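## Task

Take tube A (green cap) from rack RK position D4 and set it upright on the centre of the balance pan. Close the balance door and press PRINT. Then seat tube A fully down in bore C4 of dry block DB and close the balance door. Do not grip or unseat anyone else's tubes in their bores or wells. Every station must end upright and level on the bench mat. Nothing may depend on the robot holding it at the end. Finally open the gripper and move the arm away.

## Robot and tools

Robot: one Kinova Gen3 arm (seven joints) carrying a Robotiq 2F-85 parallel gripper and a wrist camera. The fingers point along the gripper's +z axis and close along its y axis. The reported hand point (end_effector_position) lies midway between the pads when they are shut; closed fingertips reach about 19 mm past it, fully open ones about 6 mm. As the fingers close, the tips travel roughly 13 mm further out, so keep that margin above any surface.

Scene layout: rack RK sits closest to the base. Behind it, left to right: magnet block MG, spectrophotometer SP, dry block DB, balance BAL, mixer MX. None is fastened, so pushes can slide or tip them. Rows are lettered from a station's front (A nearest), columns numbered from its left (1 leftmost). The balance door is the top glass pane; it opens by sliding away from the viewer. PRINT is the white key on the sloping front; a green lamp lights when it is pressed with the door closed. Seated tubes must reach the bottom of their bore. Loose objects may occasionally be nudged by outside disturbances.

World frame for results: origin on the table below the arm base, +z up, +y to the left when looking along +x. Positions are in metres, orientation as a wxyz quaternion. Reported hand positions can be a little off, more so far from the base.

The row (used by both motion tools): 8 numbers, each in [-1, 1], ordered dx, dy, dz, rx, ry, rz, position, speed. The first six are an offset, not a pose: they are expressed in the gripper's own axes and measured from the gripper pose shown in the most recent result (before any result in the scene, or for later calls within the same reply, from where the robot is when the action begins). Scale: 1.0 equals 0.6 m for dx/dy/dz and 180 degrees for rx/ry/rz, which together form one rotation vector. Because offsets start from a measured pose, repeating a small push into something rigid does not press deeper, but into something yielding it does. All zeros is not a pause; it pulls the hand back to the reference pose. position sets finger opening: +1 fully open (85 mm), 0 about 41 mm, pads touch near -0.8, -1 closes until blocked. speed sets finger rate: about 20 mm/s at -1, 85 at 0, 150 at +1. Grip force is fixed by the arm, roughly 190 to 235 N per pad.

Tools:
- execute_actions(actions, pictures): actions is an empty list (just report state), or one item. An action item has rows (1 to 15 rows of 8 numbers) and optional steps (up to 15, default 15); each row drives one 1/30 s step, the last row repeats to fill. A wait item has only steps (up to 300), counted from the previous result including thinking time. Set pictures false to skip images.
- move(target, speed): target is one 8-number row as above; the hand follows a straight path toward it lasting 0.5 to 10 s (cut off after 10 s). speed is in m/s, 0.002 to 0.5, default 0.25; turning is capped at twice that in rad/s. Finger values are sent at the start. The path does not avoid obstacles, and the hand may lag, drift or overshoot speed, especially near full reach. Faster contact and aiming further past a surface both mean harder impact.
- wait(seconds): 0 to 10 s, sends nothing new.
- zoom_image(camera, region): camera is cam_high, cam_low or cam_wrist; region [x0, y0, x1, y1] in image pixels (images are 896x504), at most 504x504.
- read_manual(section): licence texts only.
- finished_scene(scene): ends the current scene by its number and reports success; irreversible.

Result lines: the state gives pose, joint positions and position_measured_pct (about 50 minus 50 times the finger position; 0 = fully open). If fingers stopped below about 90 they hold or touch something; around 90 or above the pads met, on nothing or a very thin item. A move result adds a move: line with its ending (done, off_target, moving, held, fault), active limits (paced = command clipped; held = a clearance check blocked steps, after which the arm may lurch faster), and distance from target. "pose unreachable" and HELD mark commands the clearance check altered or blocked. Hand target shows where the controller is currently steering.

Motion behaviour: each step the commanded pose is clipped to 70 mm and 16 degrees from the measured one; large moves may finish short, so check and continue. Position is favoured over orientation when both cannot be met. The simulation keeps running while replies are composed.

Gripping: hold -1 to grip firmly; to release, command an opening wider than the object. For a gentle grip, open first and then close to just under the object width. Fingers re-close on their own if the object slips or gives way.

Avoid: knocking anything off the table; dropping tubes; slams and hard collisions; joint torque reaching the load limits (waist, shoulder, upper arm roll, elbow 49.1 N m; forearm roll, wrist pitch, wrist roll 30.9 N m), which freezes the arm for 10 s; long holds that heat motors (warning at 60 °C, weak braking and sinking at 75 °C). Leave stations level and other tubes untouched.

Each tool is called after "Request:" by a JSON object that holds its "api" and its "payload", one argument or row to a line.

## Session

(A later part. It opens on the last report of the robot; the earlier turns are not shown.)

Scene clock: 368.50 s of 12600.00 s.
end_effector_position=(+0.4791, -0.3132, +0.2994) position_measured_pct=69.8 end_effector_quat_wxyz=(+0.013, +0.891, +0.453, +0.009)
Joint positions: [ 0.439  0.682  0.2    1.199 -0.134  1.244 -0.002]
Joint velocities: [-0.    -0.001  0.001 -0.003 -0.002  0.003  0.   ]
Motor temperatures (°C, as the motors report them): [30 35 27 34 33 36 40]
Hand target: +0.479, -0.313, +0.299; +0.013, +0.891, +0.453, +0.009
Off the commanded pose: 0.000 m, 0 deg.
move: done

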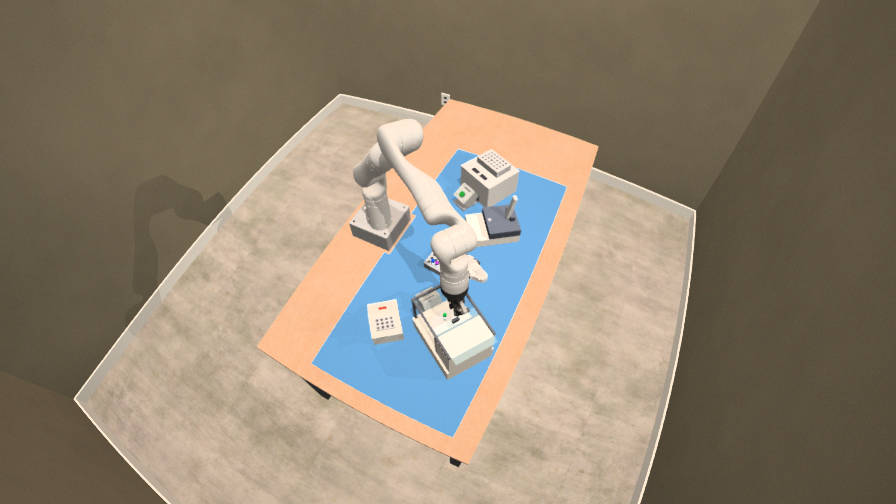

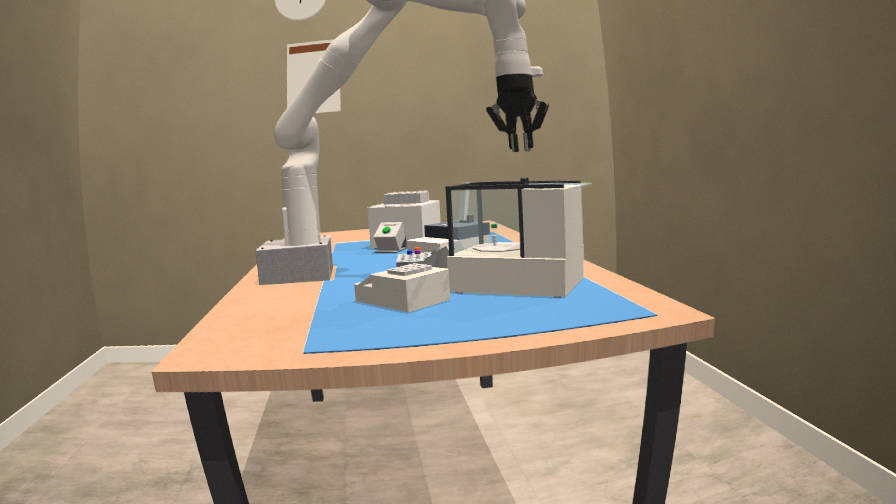

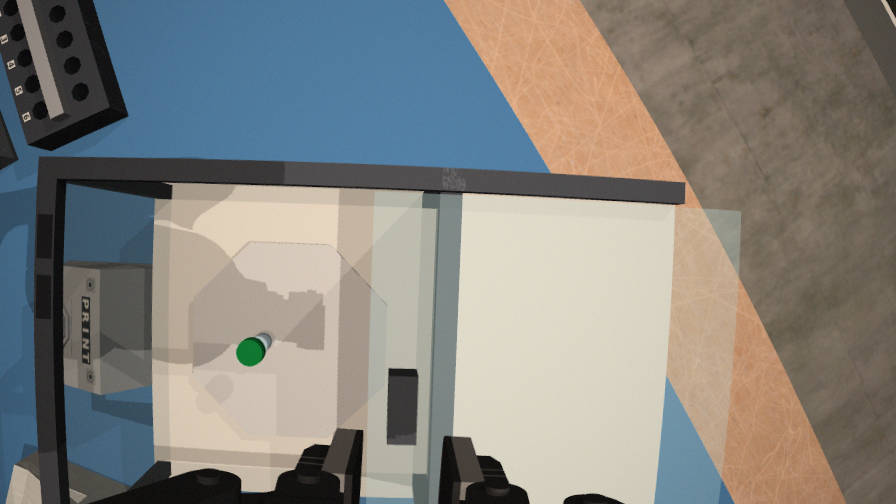

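Request:
{"api": "move", "payload": {
  "target": [0,-0.104,0.05,0,0,0.503,-0.4,0],
  "speed": 0.12
}}

Request:
{"api": "move", "payload": {
  "target": [0,0,0.13,0,0,0,-0.4,0],
  "speed": 0.07
}}

Scene clock: 385.03 s of 12600.00 s.
end_effector_position=(+0.4294, -0.2772, +0.2673) position_measured_pct=69.8 end_effector_quat_wxyz=(+0.003, +0.949, -0.314, +0.016)
Joint positions: [ 0.175  0.631  0.595  1.519 -0.389  1.082 -1.362]
Joint velocities: [-0.003 -0.     0.     0.002 -0.002 -0.001 -0.006]
Motor temperatures (°C, as the motors report them): [30 35 27 34 33 36 40]
Hand target: +0.429, -0.277, +0.267; +0.003, +0.949, -0.314, +0.016
Off the commanded pose: 0.000 m, 0 deg.
move: done

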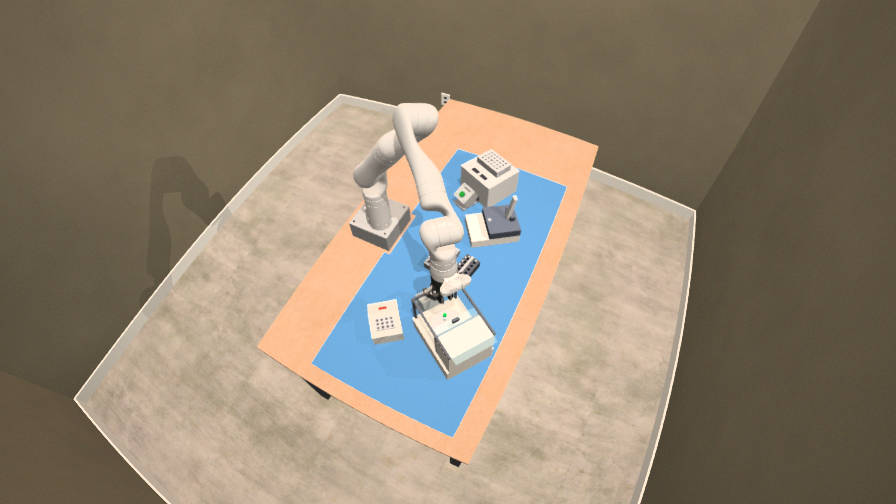

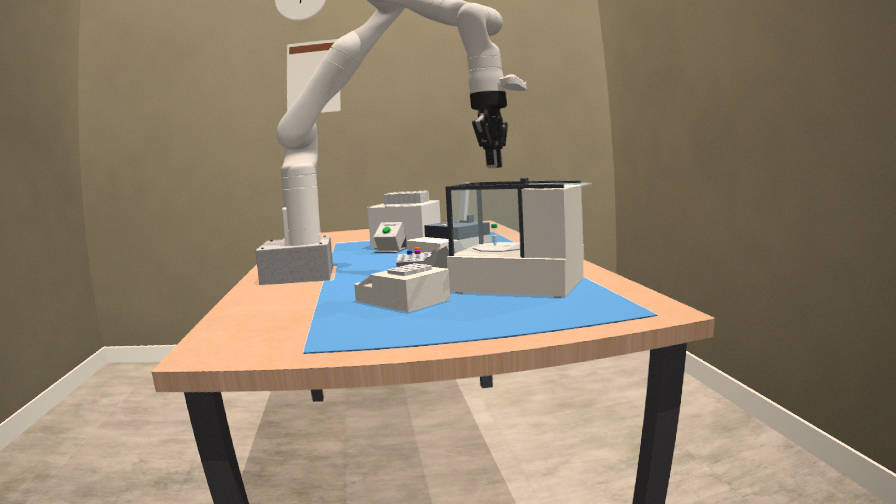

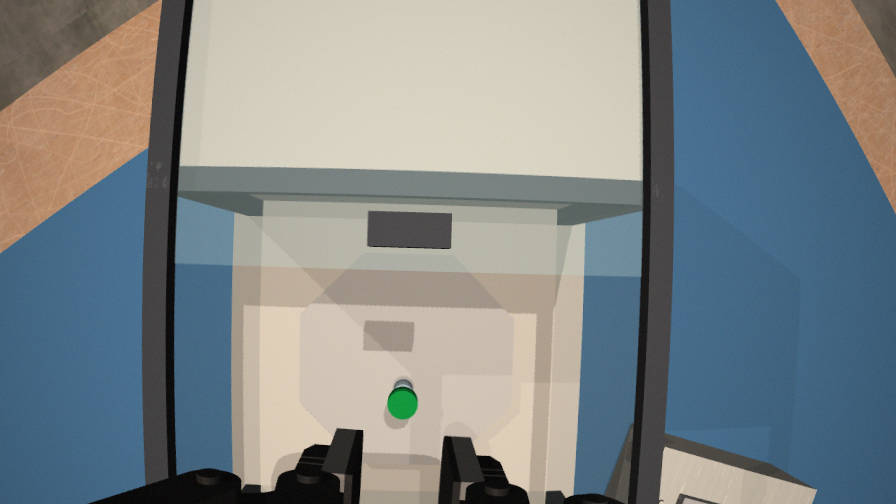

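Scene clock: 386.53 s of 12600.00 s.
end_effector_position=(+0.4317, -0.2785, +0.1896) position_measured_pct=69.8 end_effector_quat_wxyz=(+0.003, +0.949, -0.314, +0.016)
Joint positions: [ 0.209  0.738  0.537  1.605 -0.46   0.897 -1.304]
Joint velocities: [ 0.002  0.003 -0.001  0.    -0.003 -0.003  0.001]
Motor temperatures (°C, as the motors report them): [30 35 27 34 33 36 40]
Hand target: +0.432, -0.279, +0.189; +0.003, +0.949, -0.314, +0.016
Off the commanded pose: 0.000 m, 0 deg.
move: done

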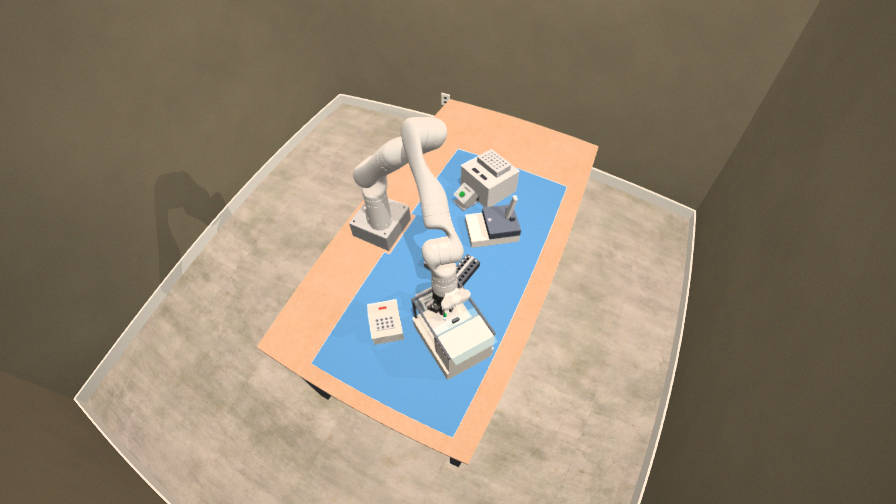

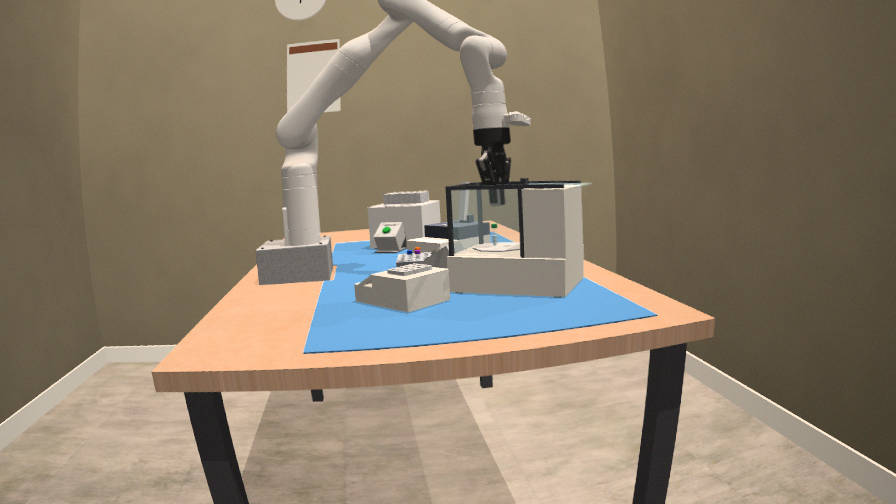

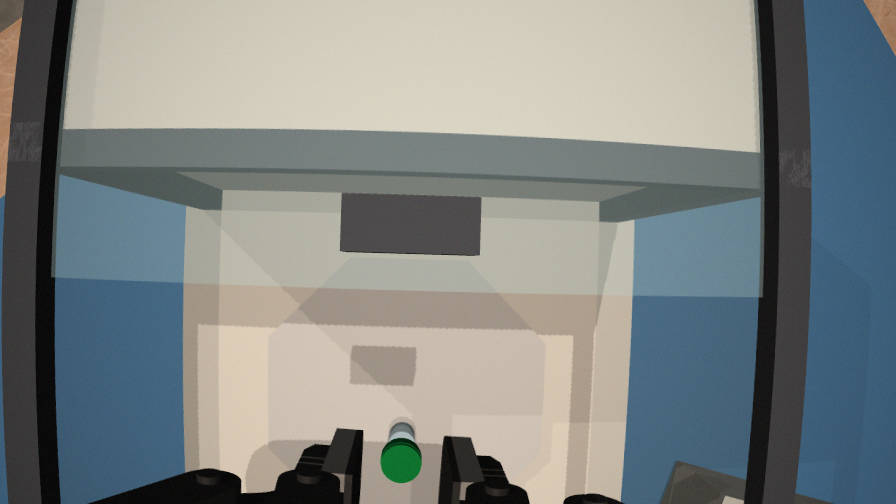

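Request:
{"api": "move", "payload": {
  "target": [-0.009,0,0.045,0,0,0,-0.4,0],
  "speed": 0.04
}}

Scene clock: 395.43 s of 12600.00 s.
end_effector_position=(+0.4282, -0.2758, +0.1626) position_measured_pct=69.8 end_effector_quat_wxyz=(+0.003, +0.949, -0.314, +0.016)
Joint positions: [ 0.219  0.77   0.512  1.645 -0.486  0.825 -1.281]
Joint velocities: [ 0.001  0.002 -0.001  0.001 -0.002 -0.002  0.001]
Motor temperatures (°C, as the motors report them): [30 35 27 34 33 36 40]
Hand target: +0.428, -0.276, +0.162; +0.003, +0.949, -0.314, +0.016
Off the commanded pose: 0.000 m, 0 deg.
move: done

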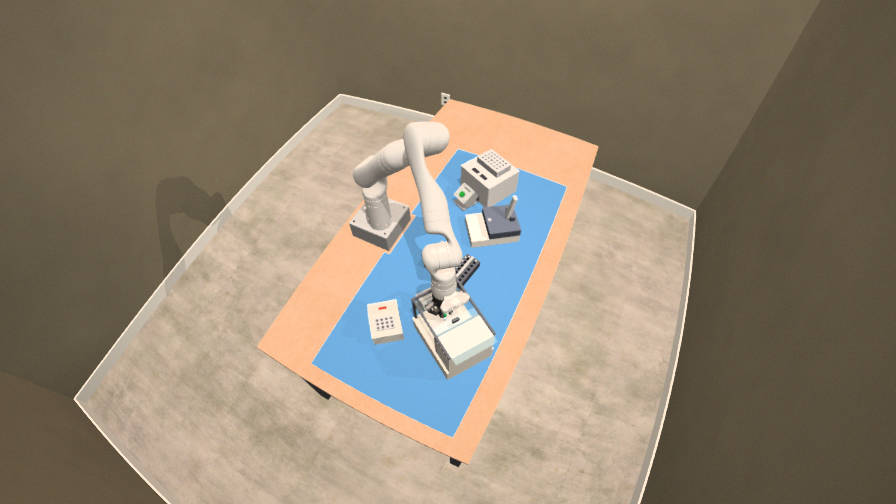

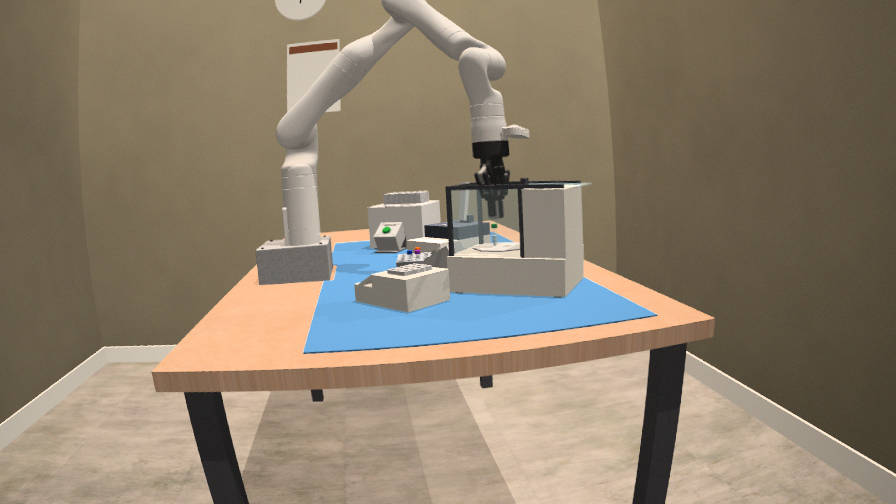

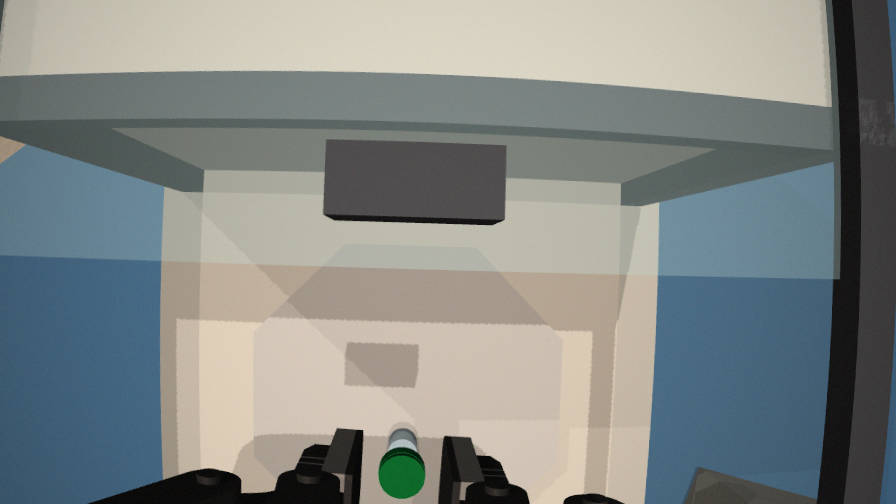

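Request:
{"api": "move", "payload": {
  "target": [0,0,0.039,0,0,0,-0.4,0],
  "speed": 0.03
}}

Request:
{"api": "move", "payload": {
  "target": [0,0,0,0,0,0,-1,-0.5]
}}

Request:
{"api": "move", "payload": {
  "target": [0,0,-0.27,0,0,0,-1,0],
  "speed": 0.08
}}

Scene clock: 403.03 s of 12600.00 s.
end_effector_position=(+0.4290, -0.2761, +0.1394) position_measured_pct=69.8 end_effector_quat_wxyz=(+0.003, +0.949, -0.314, +0.016)
Joint positions: [ 0.233  0.809  0.489  1.657 -0.51   0.774 -1.263]
Joint velocities: [ 0.002  0.003 -0.001  0.003  0.    -0.002  0.   ]
Motor temperatures (°C, as the motors report them): [30 35 27 34 33 36 40]
Hand target: +0.429, -0.276, +0.139; +0.003, +0.949, -0.314, +0.016
Off the commanded pose: 0.000 m, 0 deg.
move: done

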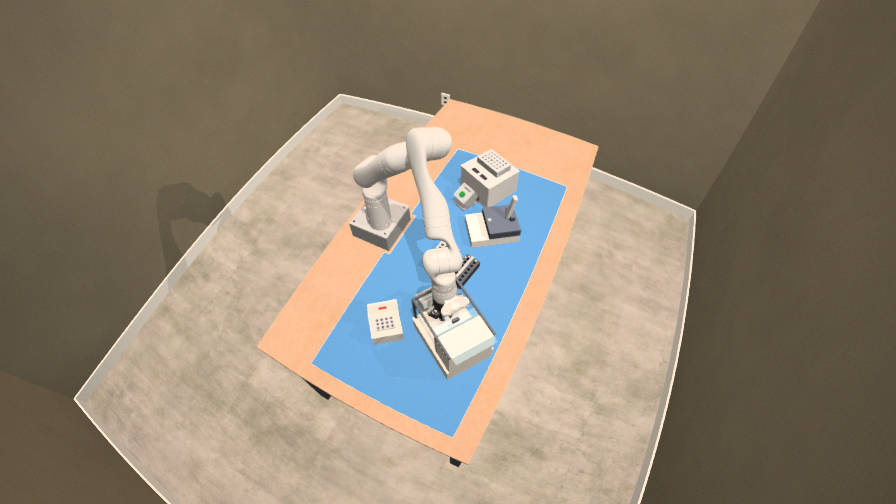

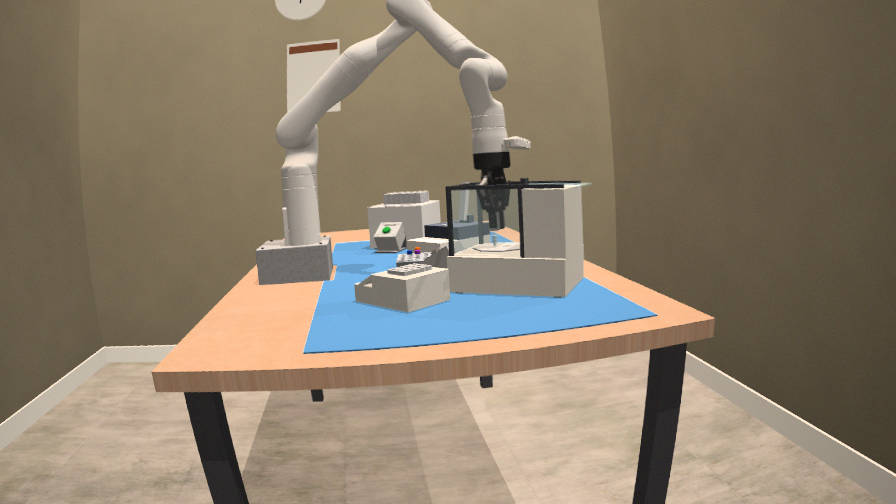

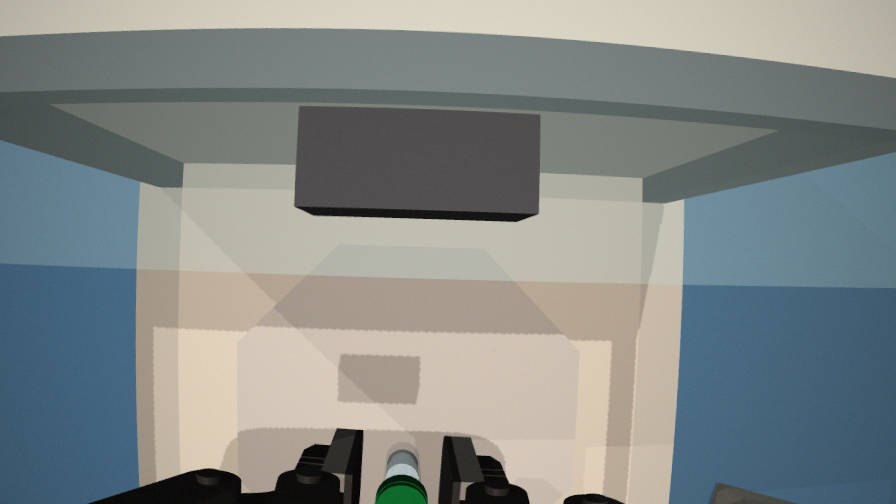

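Scene clock: 403.67 s of 12600.00 s.
end_effector_position=(+0.4290, -0.2762, +0.1396) position_measured_pct=84.1 end_effector_quat_wxyz=(+0.003, +0.949, -0.314, +0.016)
Joint positions: [ 0.233  0.808  0.489  1.657 -0.51   0.775 -1.263]
Joint velocities: [ 0.    -0.     0.    -0.001  0.     0.002  0.   ]
Motor temperatures (°C, as the motors report them): [30 35 27 34 33 36 40]
Hand target: +0.429, -0.276, +0.139; +0.003, +0.949, -0.314, +0.016
Off the commanded pose: 0.000 m, 0 deg.
move: done

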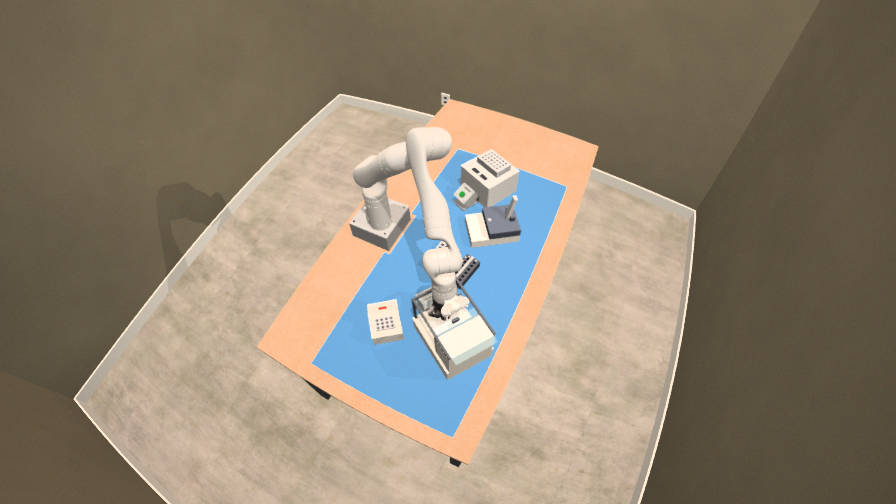

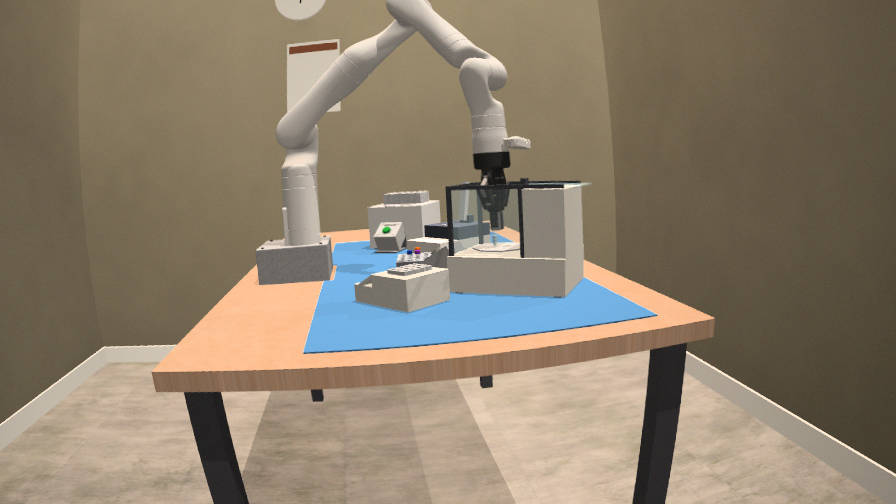

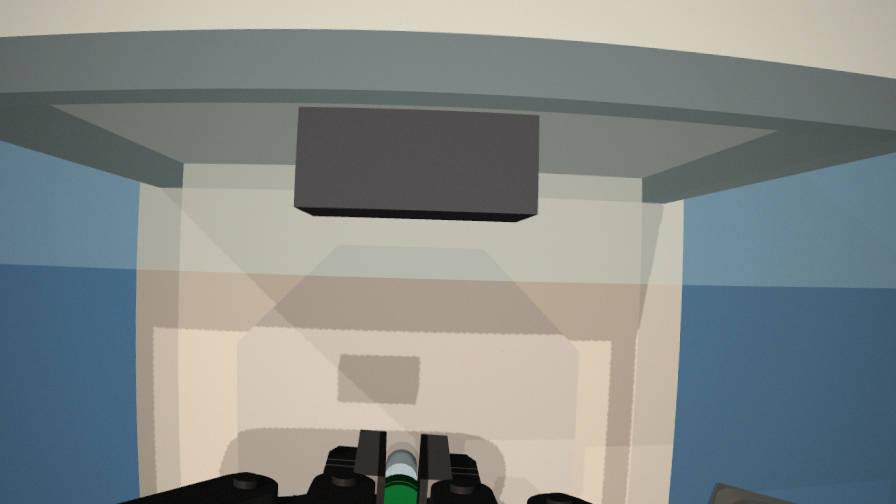

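Scene clock: 406.07 s of 12600.00 s.
end_effector_position=(+0.4242, -0.2734, +0.3012) position_measured_pct=84.1 end_effector_quat_wxyz=(+0.003, +0.949, -0.314, +0.016)
Joint positions: [ 0.158  0.58   0.616  1.487 -0.359  1.158 -1.385]
Joint velocities: [-0.001 -0.002 -0.    -0.002 -0.001  0.006  0.001]
Motor temperatures (°C, as the motors report them): [30 35 27 34 33 36 40]
Hand target: +0.424, -0.273, +0.301; +0.003, +0.949, -0.314, +0.016
Off the commanded pose: 0.001 m, 0 deg.
move: done

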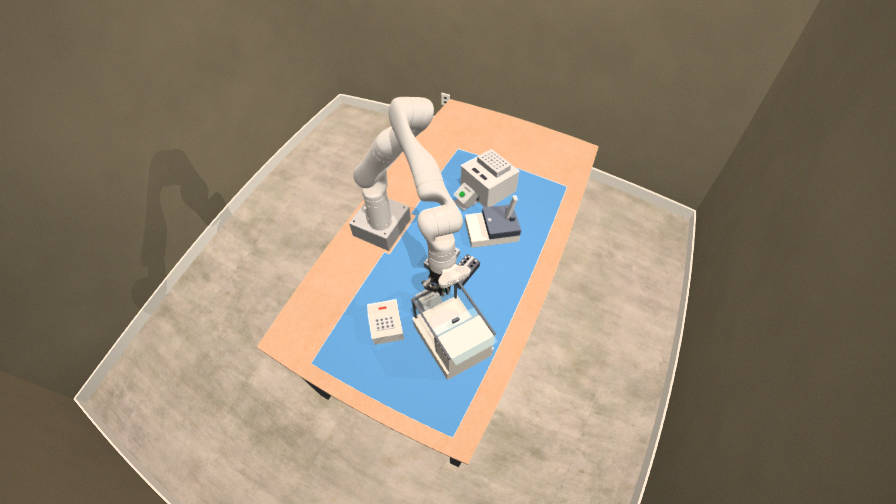

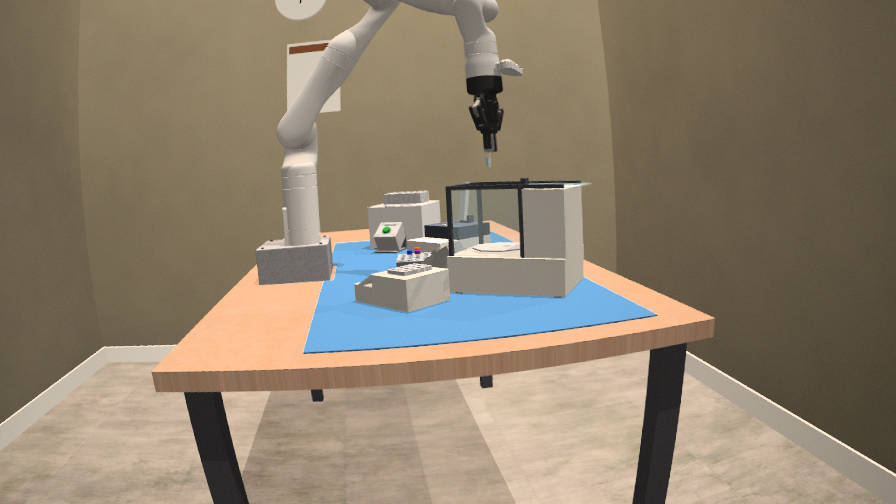

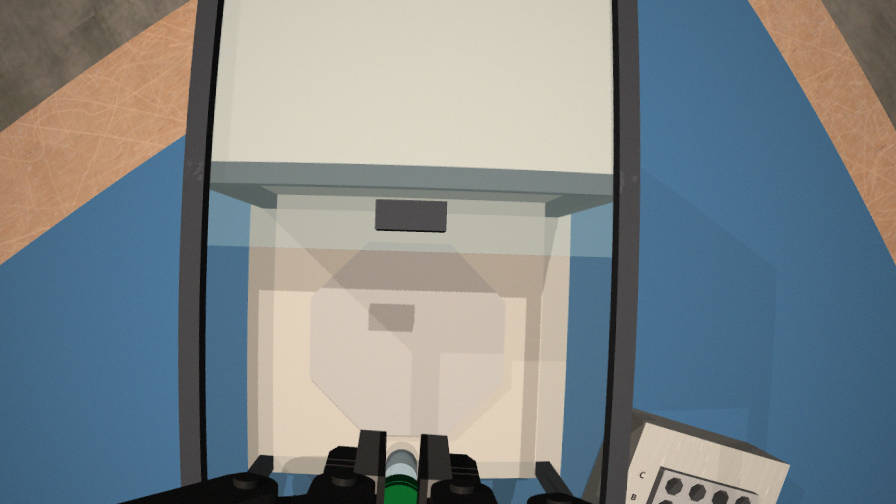

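Request:
{"api": "execute_actions", "payload": {
  "actions": []
}}

Scene clock: 428.97 s of 12600.00 s.
end_effector_position=(+0.4242, -0.2733, +0.3013) position_measured_pct=84.1 end_effector_quat_wxyz=(+0.003, +0.949, -0.314, +0.016)
Joint positions: [ 0.158  0.58   0.616  1.487 -0.359  1.158 -1.385]
Joint velocities: [-0.    -0.    -0.    -0.001 -0.    -0.001  0.   ]
Motor temperatures (°C, as the motors report them): [30 35 27 34 33 36 40]
Hand target: +0.424, -0.273, +0.301; +0.003, +0.949, -0.314, +0.016
Off the commanded pose: 0.000 m, 0 deg.
Steps of this call (steps 1 to 687: nothing new was sent). Readings (end_effector_position | what the end effector reports):
1: (+0.4242, -0.2734, +0.3012) | position_measured_pct=84.1
2: (+0.4242, -0.2734, +0.3012) | position_measured_pct=84.1
4: (+0.4242, -0.2734, +0.3013) | position_measured_pct=84.1
8: (+0.4242, -0.2733, +0.3013) | position_measured_pct=84.1
687: the state above

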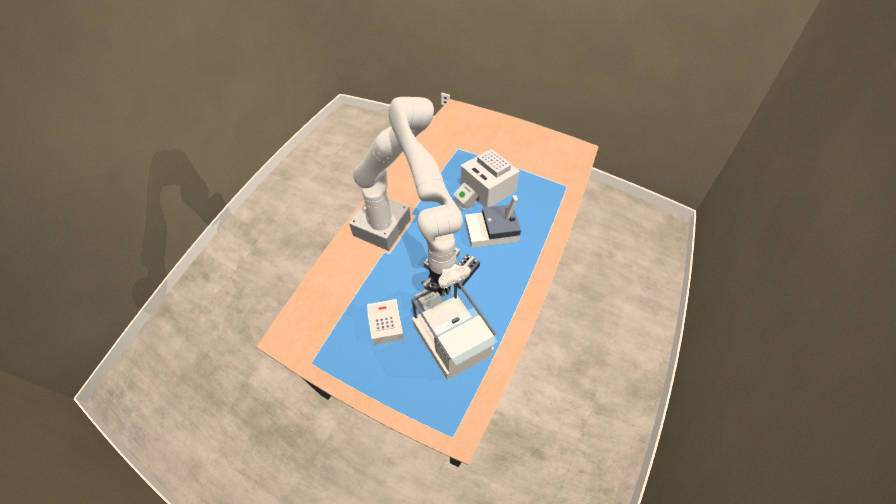

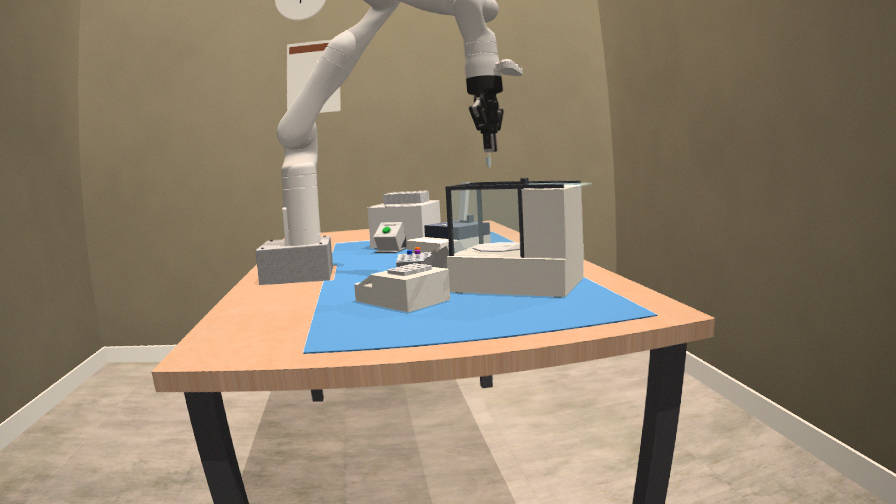

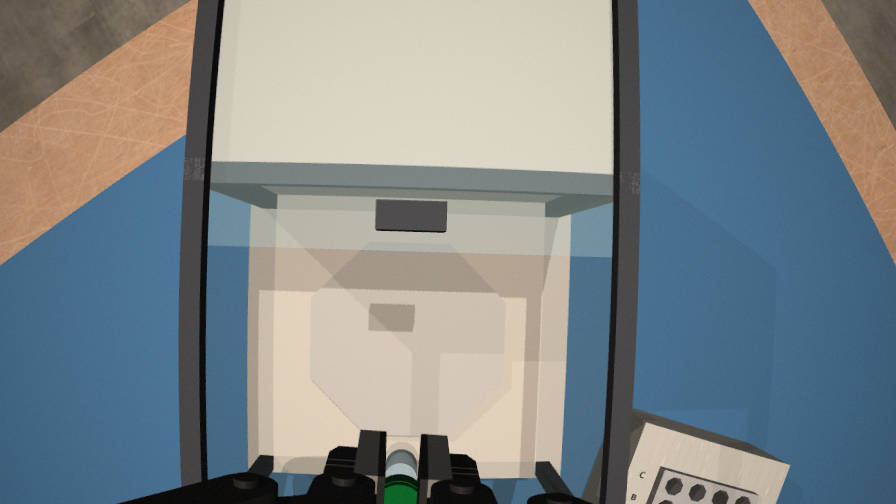

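Request:
{"api": "move", "payload": {
  "target": [-0.08,0.233,0,0,0,0,-1,0],
  "speed": 0.12
}}

Scene clock: 435.17 s of 12600.00 s.
end_effector_position=(+0.3032, -0.3570, +0.2991) position_measured_pct=84.1 end_effector_quat_wxyz=(+0.002, +0.949, -0.314, +0.016)
Joint positions: [ 0.409  0.505  0.637  1.621 -0.345  1.1   -1.079]
Joint velocities: [ 0.005  0.     0.001  0.001 -0.003  0.001  0.004]
Motor temperatures (°C, as the motors report them): [30 35 27 34 33 36 40]
Hand target: +0.303, -0.357, +0.299; +0.002, +0.949, -0.314, +0.016
Off the commanded pose: 0.001 m, 0 deg.
move: done

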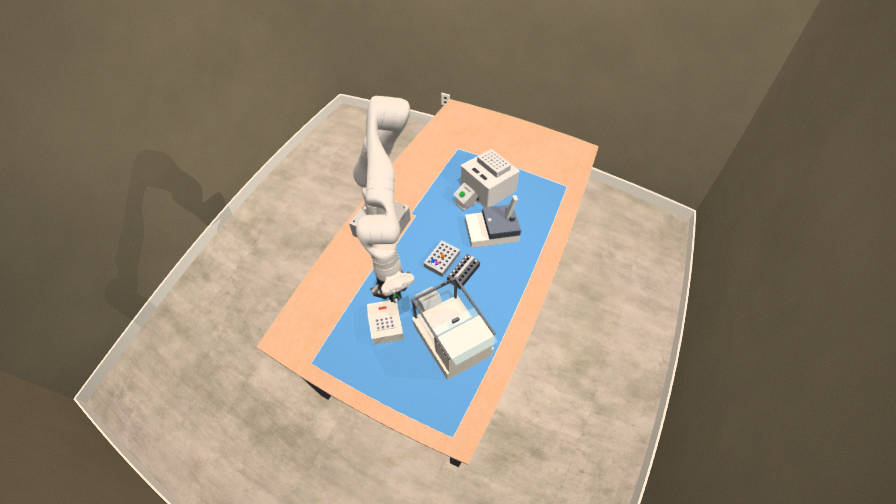

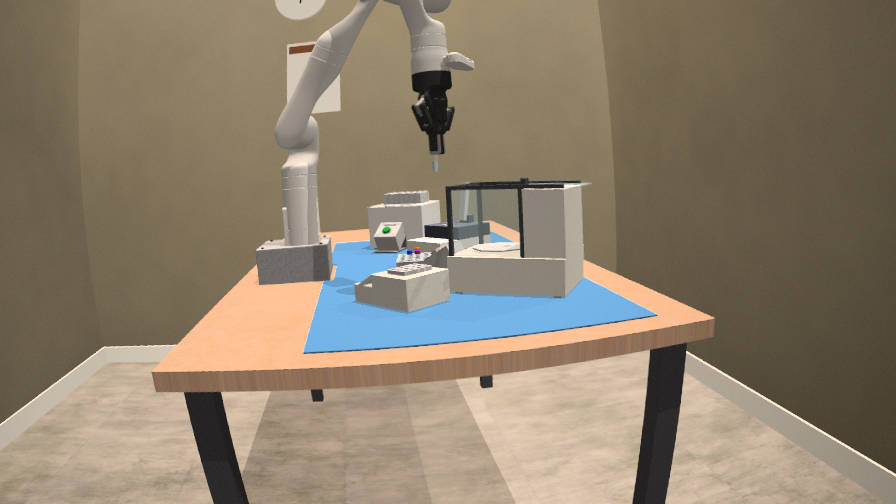

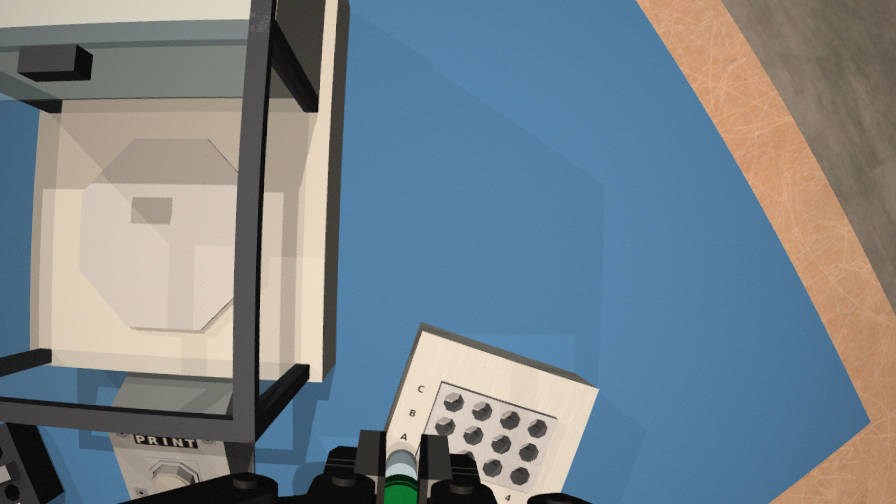

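Request:
{"api": "move", "payload": {
  "target": [-0.09,0.132,0.13,0,0,0,-1,0],
  "speed": 0.12
}}

Scene clock: 452.10 s of 12600.00 s.
end_effector_position=(+0.2155, -0.3899, +0.2193) position_measured_pct=84.1 end_effector_quat_wxyz=(+0.002, +0.949, -0.314, +0.017)
Joint positions: [ 0.634  0.57   0.583  1.816 -0.43   0.856 -0.791]
Joint velocities: [ 0.005  0.002  0.001  0.001 -0.001 -0.003  0.002]
Motor temperatures (°C, as the motors report them): [30 35 27 34 33 36 40]
Hand target: +0.215, -0.390, +0.219; +0.002, +0.949, -0.314, +0.016
Off the commanded pose: 0.001 m, 0 deg.
move: done

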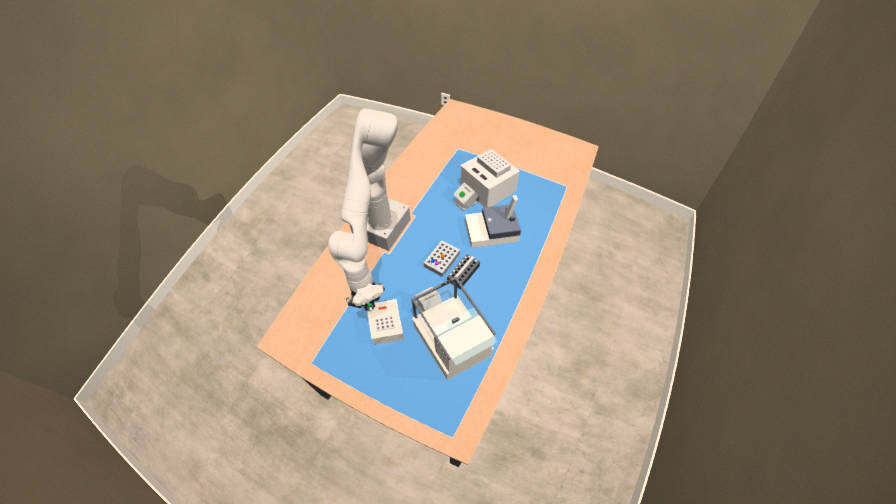

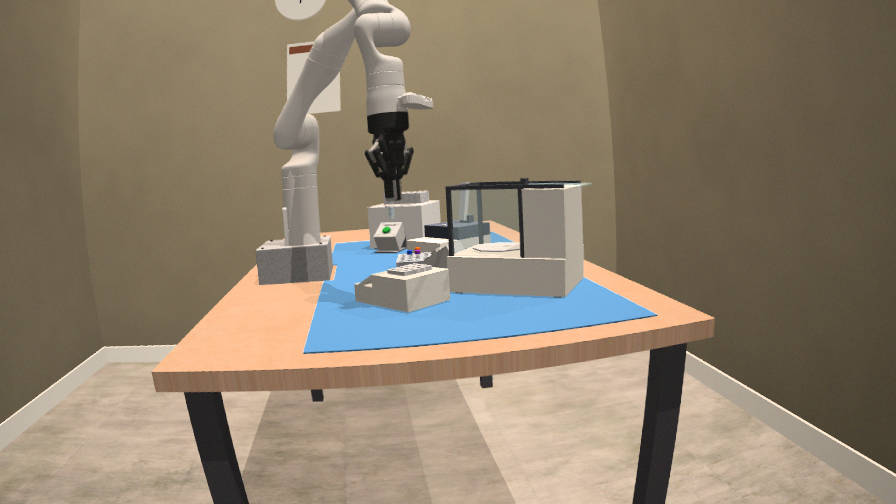

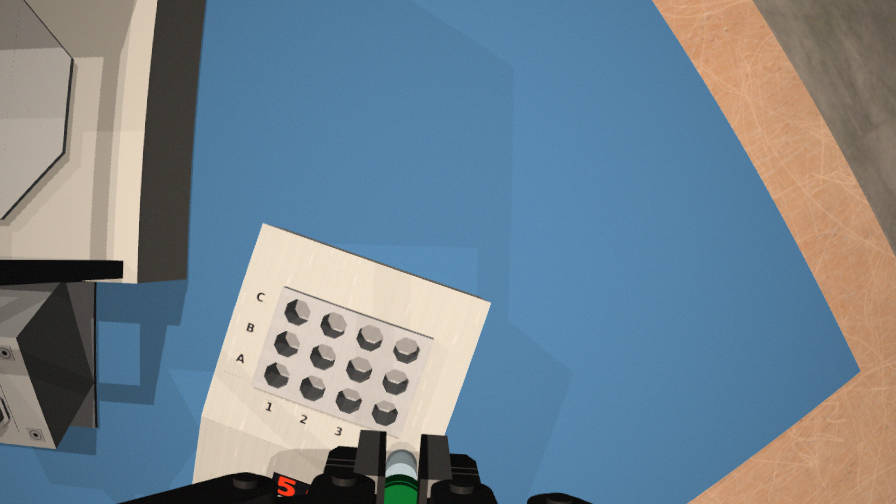

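Request:
{"api": "move", "payload": {
  "target": [0.005,0.002,0.125,0,0,0,-1,0],
  "speed": 0.08
}}

Request:
{"api": "zoom_image", "payload": {
  "camera": "cam_wrist",
  "region": [200,250,650,504]
}}

Scene clock: 457.87 s of 12600.00 s.
end_effector_position=(+0.2196, -0.3939, +0.1448) position_measured_pct=84.1 end_effector_quat_wxyz=(+0.003, +0.949, -0.314, +0.017)
Joint positions: [ 0.701  0.707  0.487  1.865 -0.537  0.676 -0.705]
Joint velocities: [ 0.004  0.005 -0.     0.001 -0.001 -0.001  0.002]
Motor temperatures (°C, as the motors report them): [30 35 27 34 33 36 40]
Hand target: +0.219, -0.394, +0.145; +0.002, +0.949, -0.314, +0.016
Off the commanded pose: 0.000 m, 0 deg.
move: done

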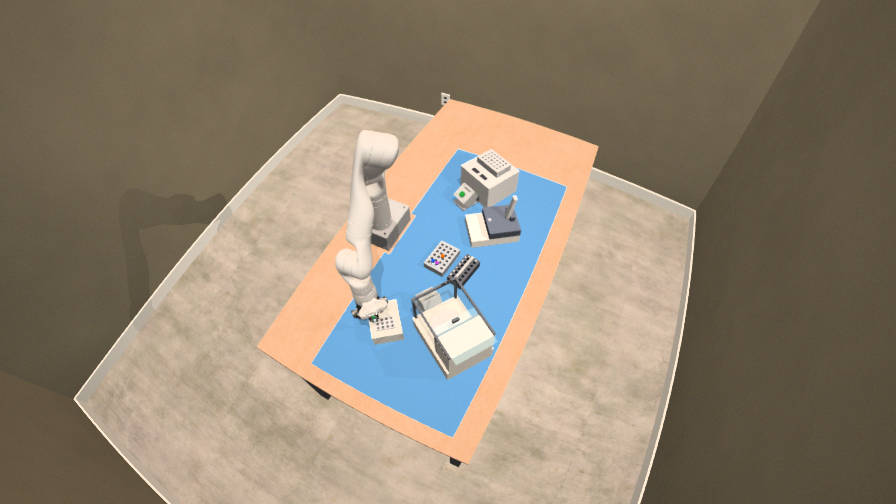

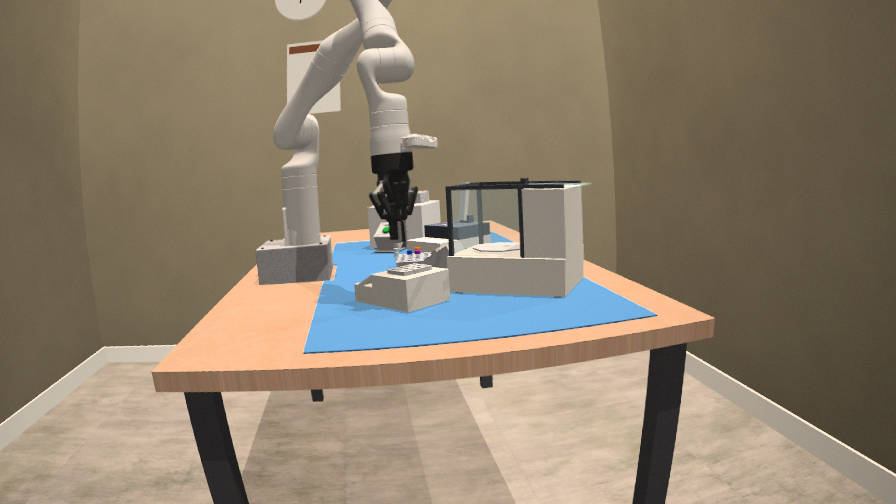

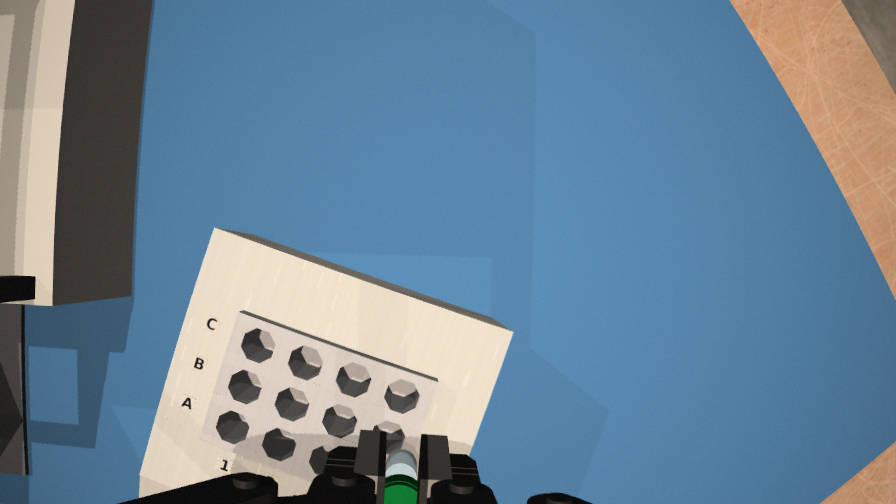

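Region (200, 250, 650, 504) of cam_wrist's 896x504 image, scaled by 1.120; it fills the top 284 rows of this view, and the rest is white.

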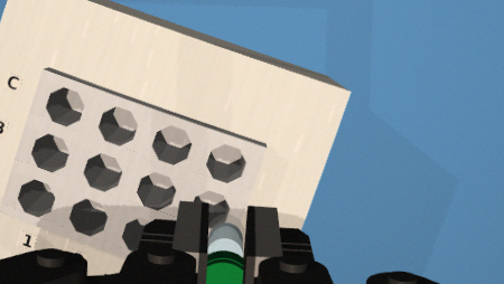

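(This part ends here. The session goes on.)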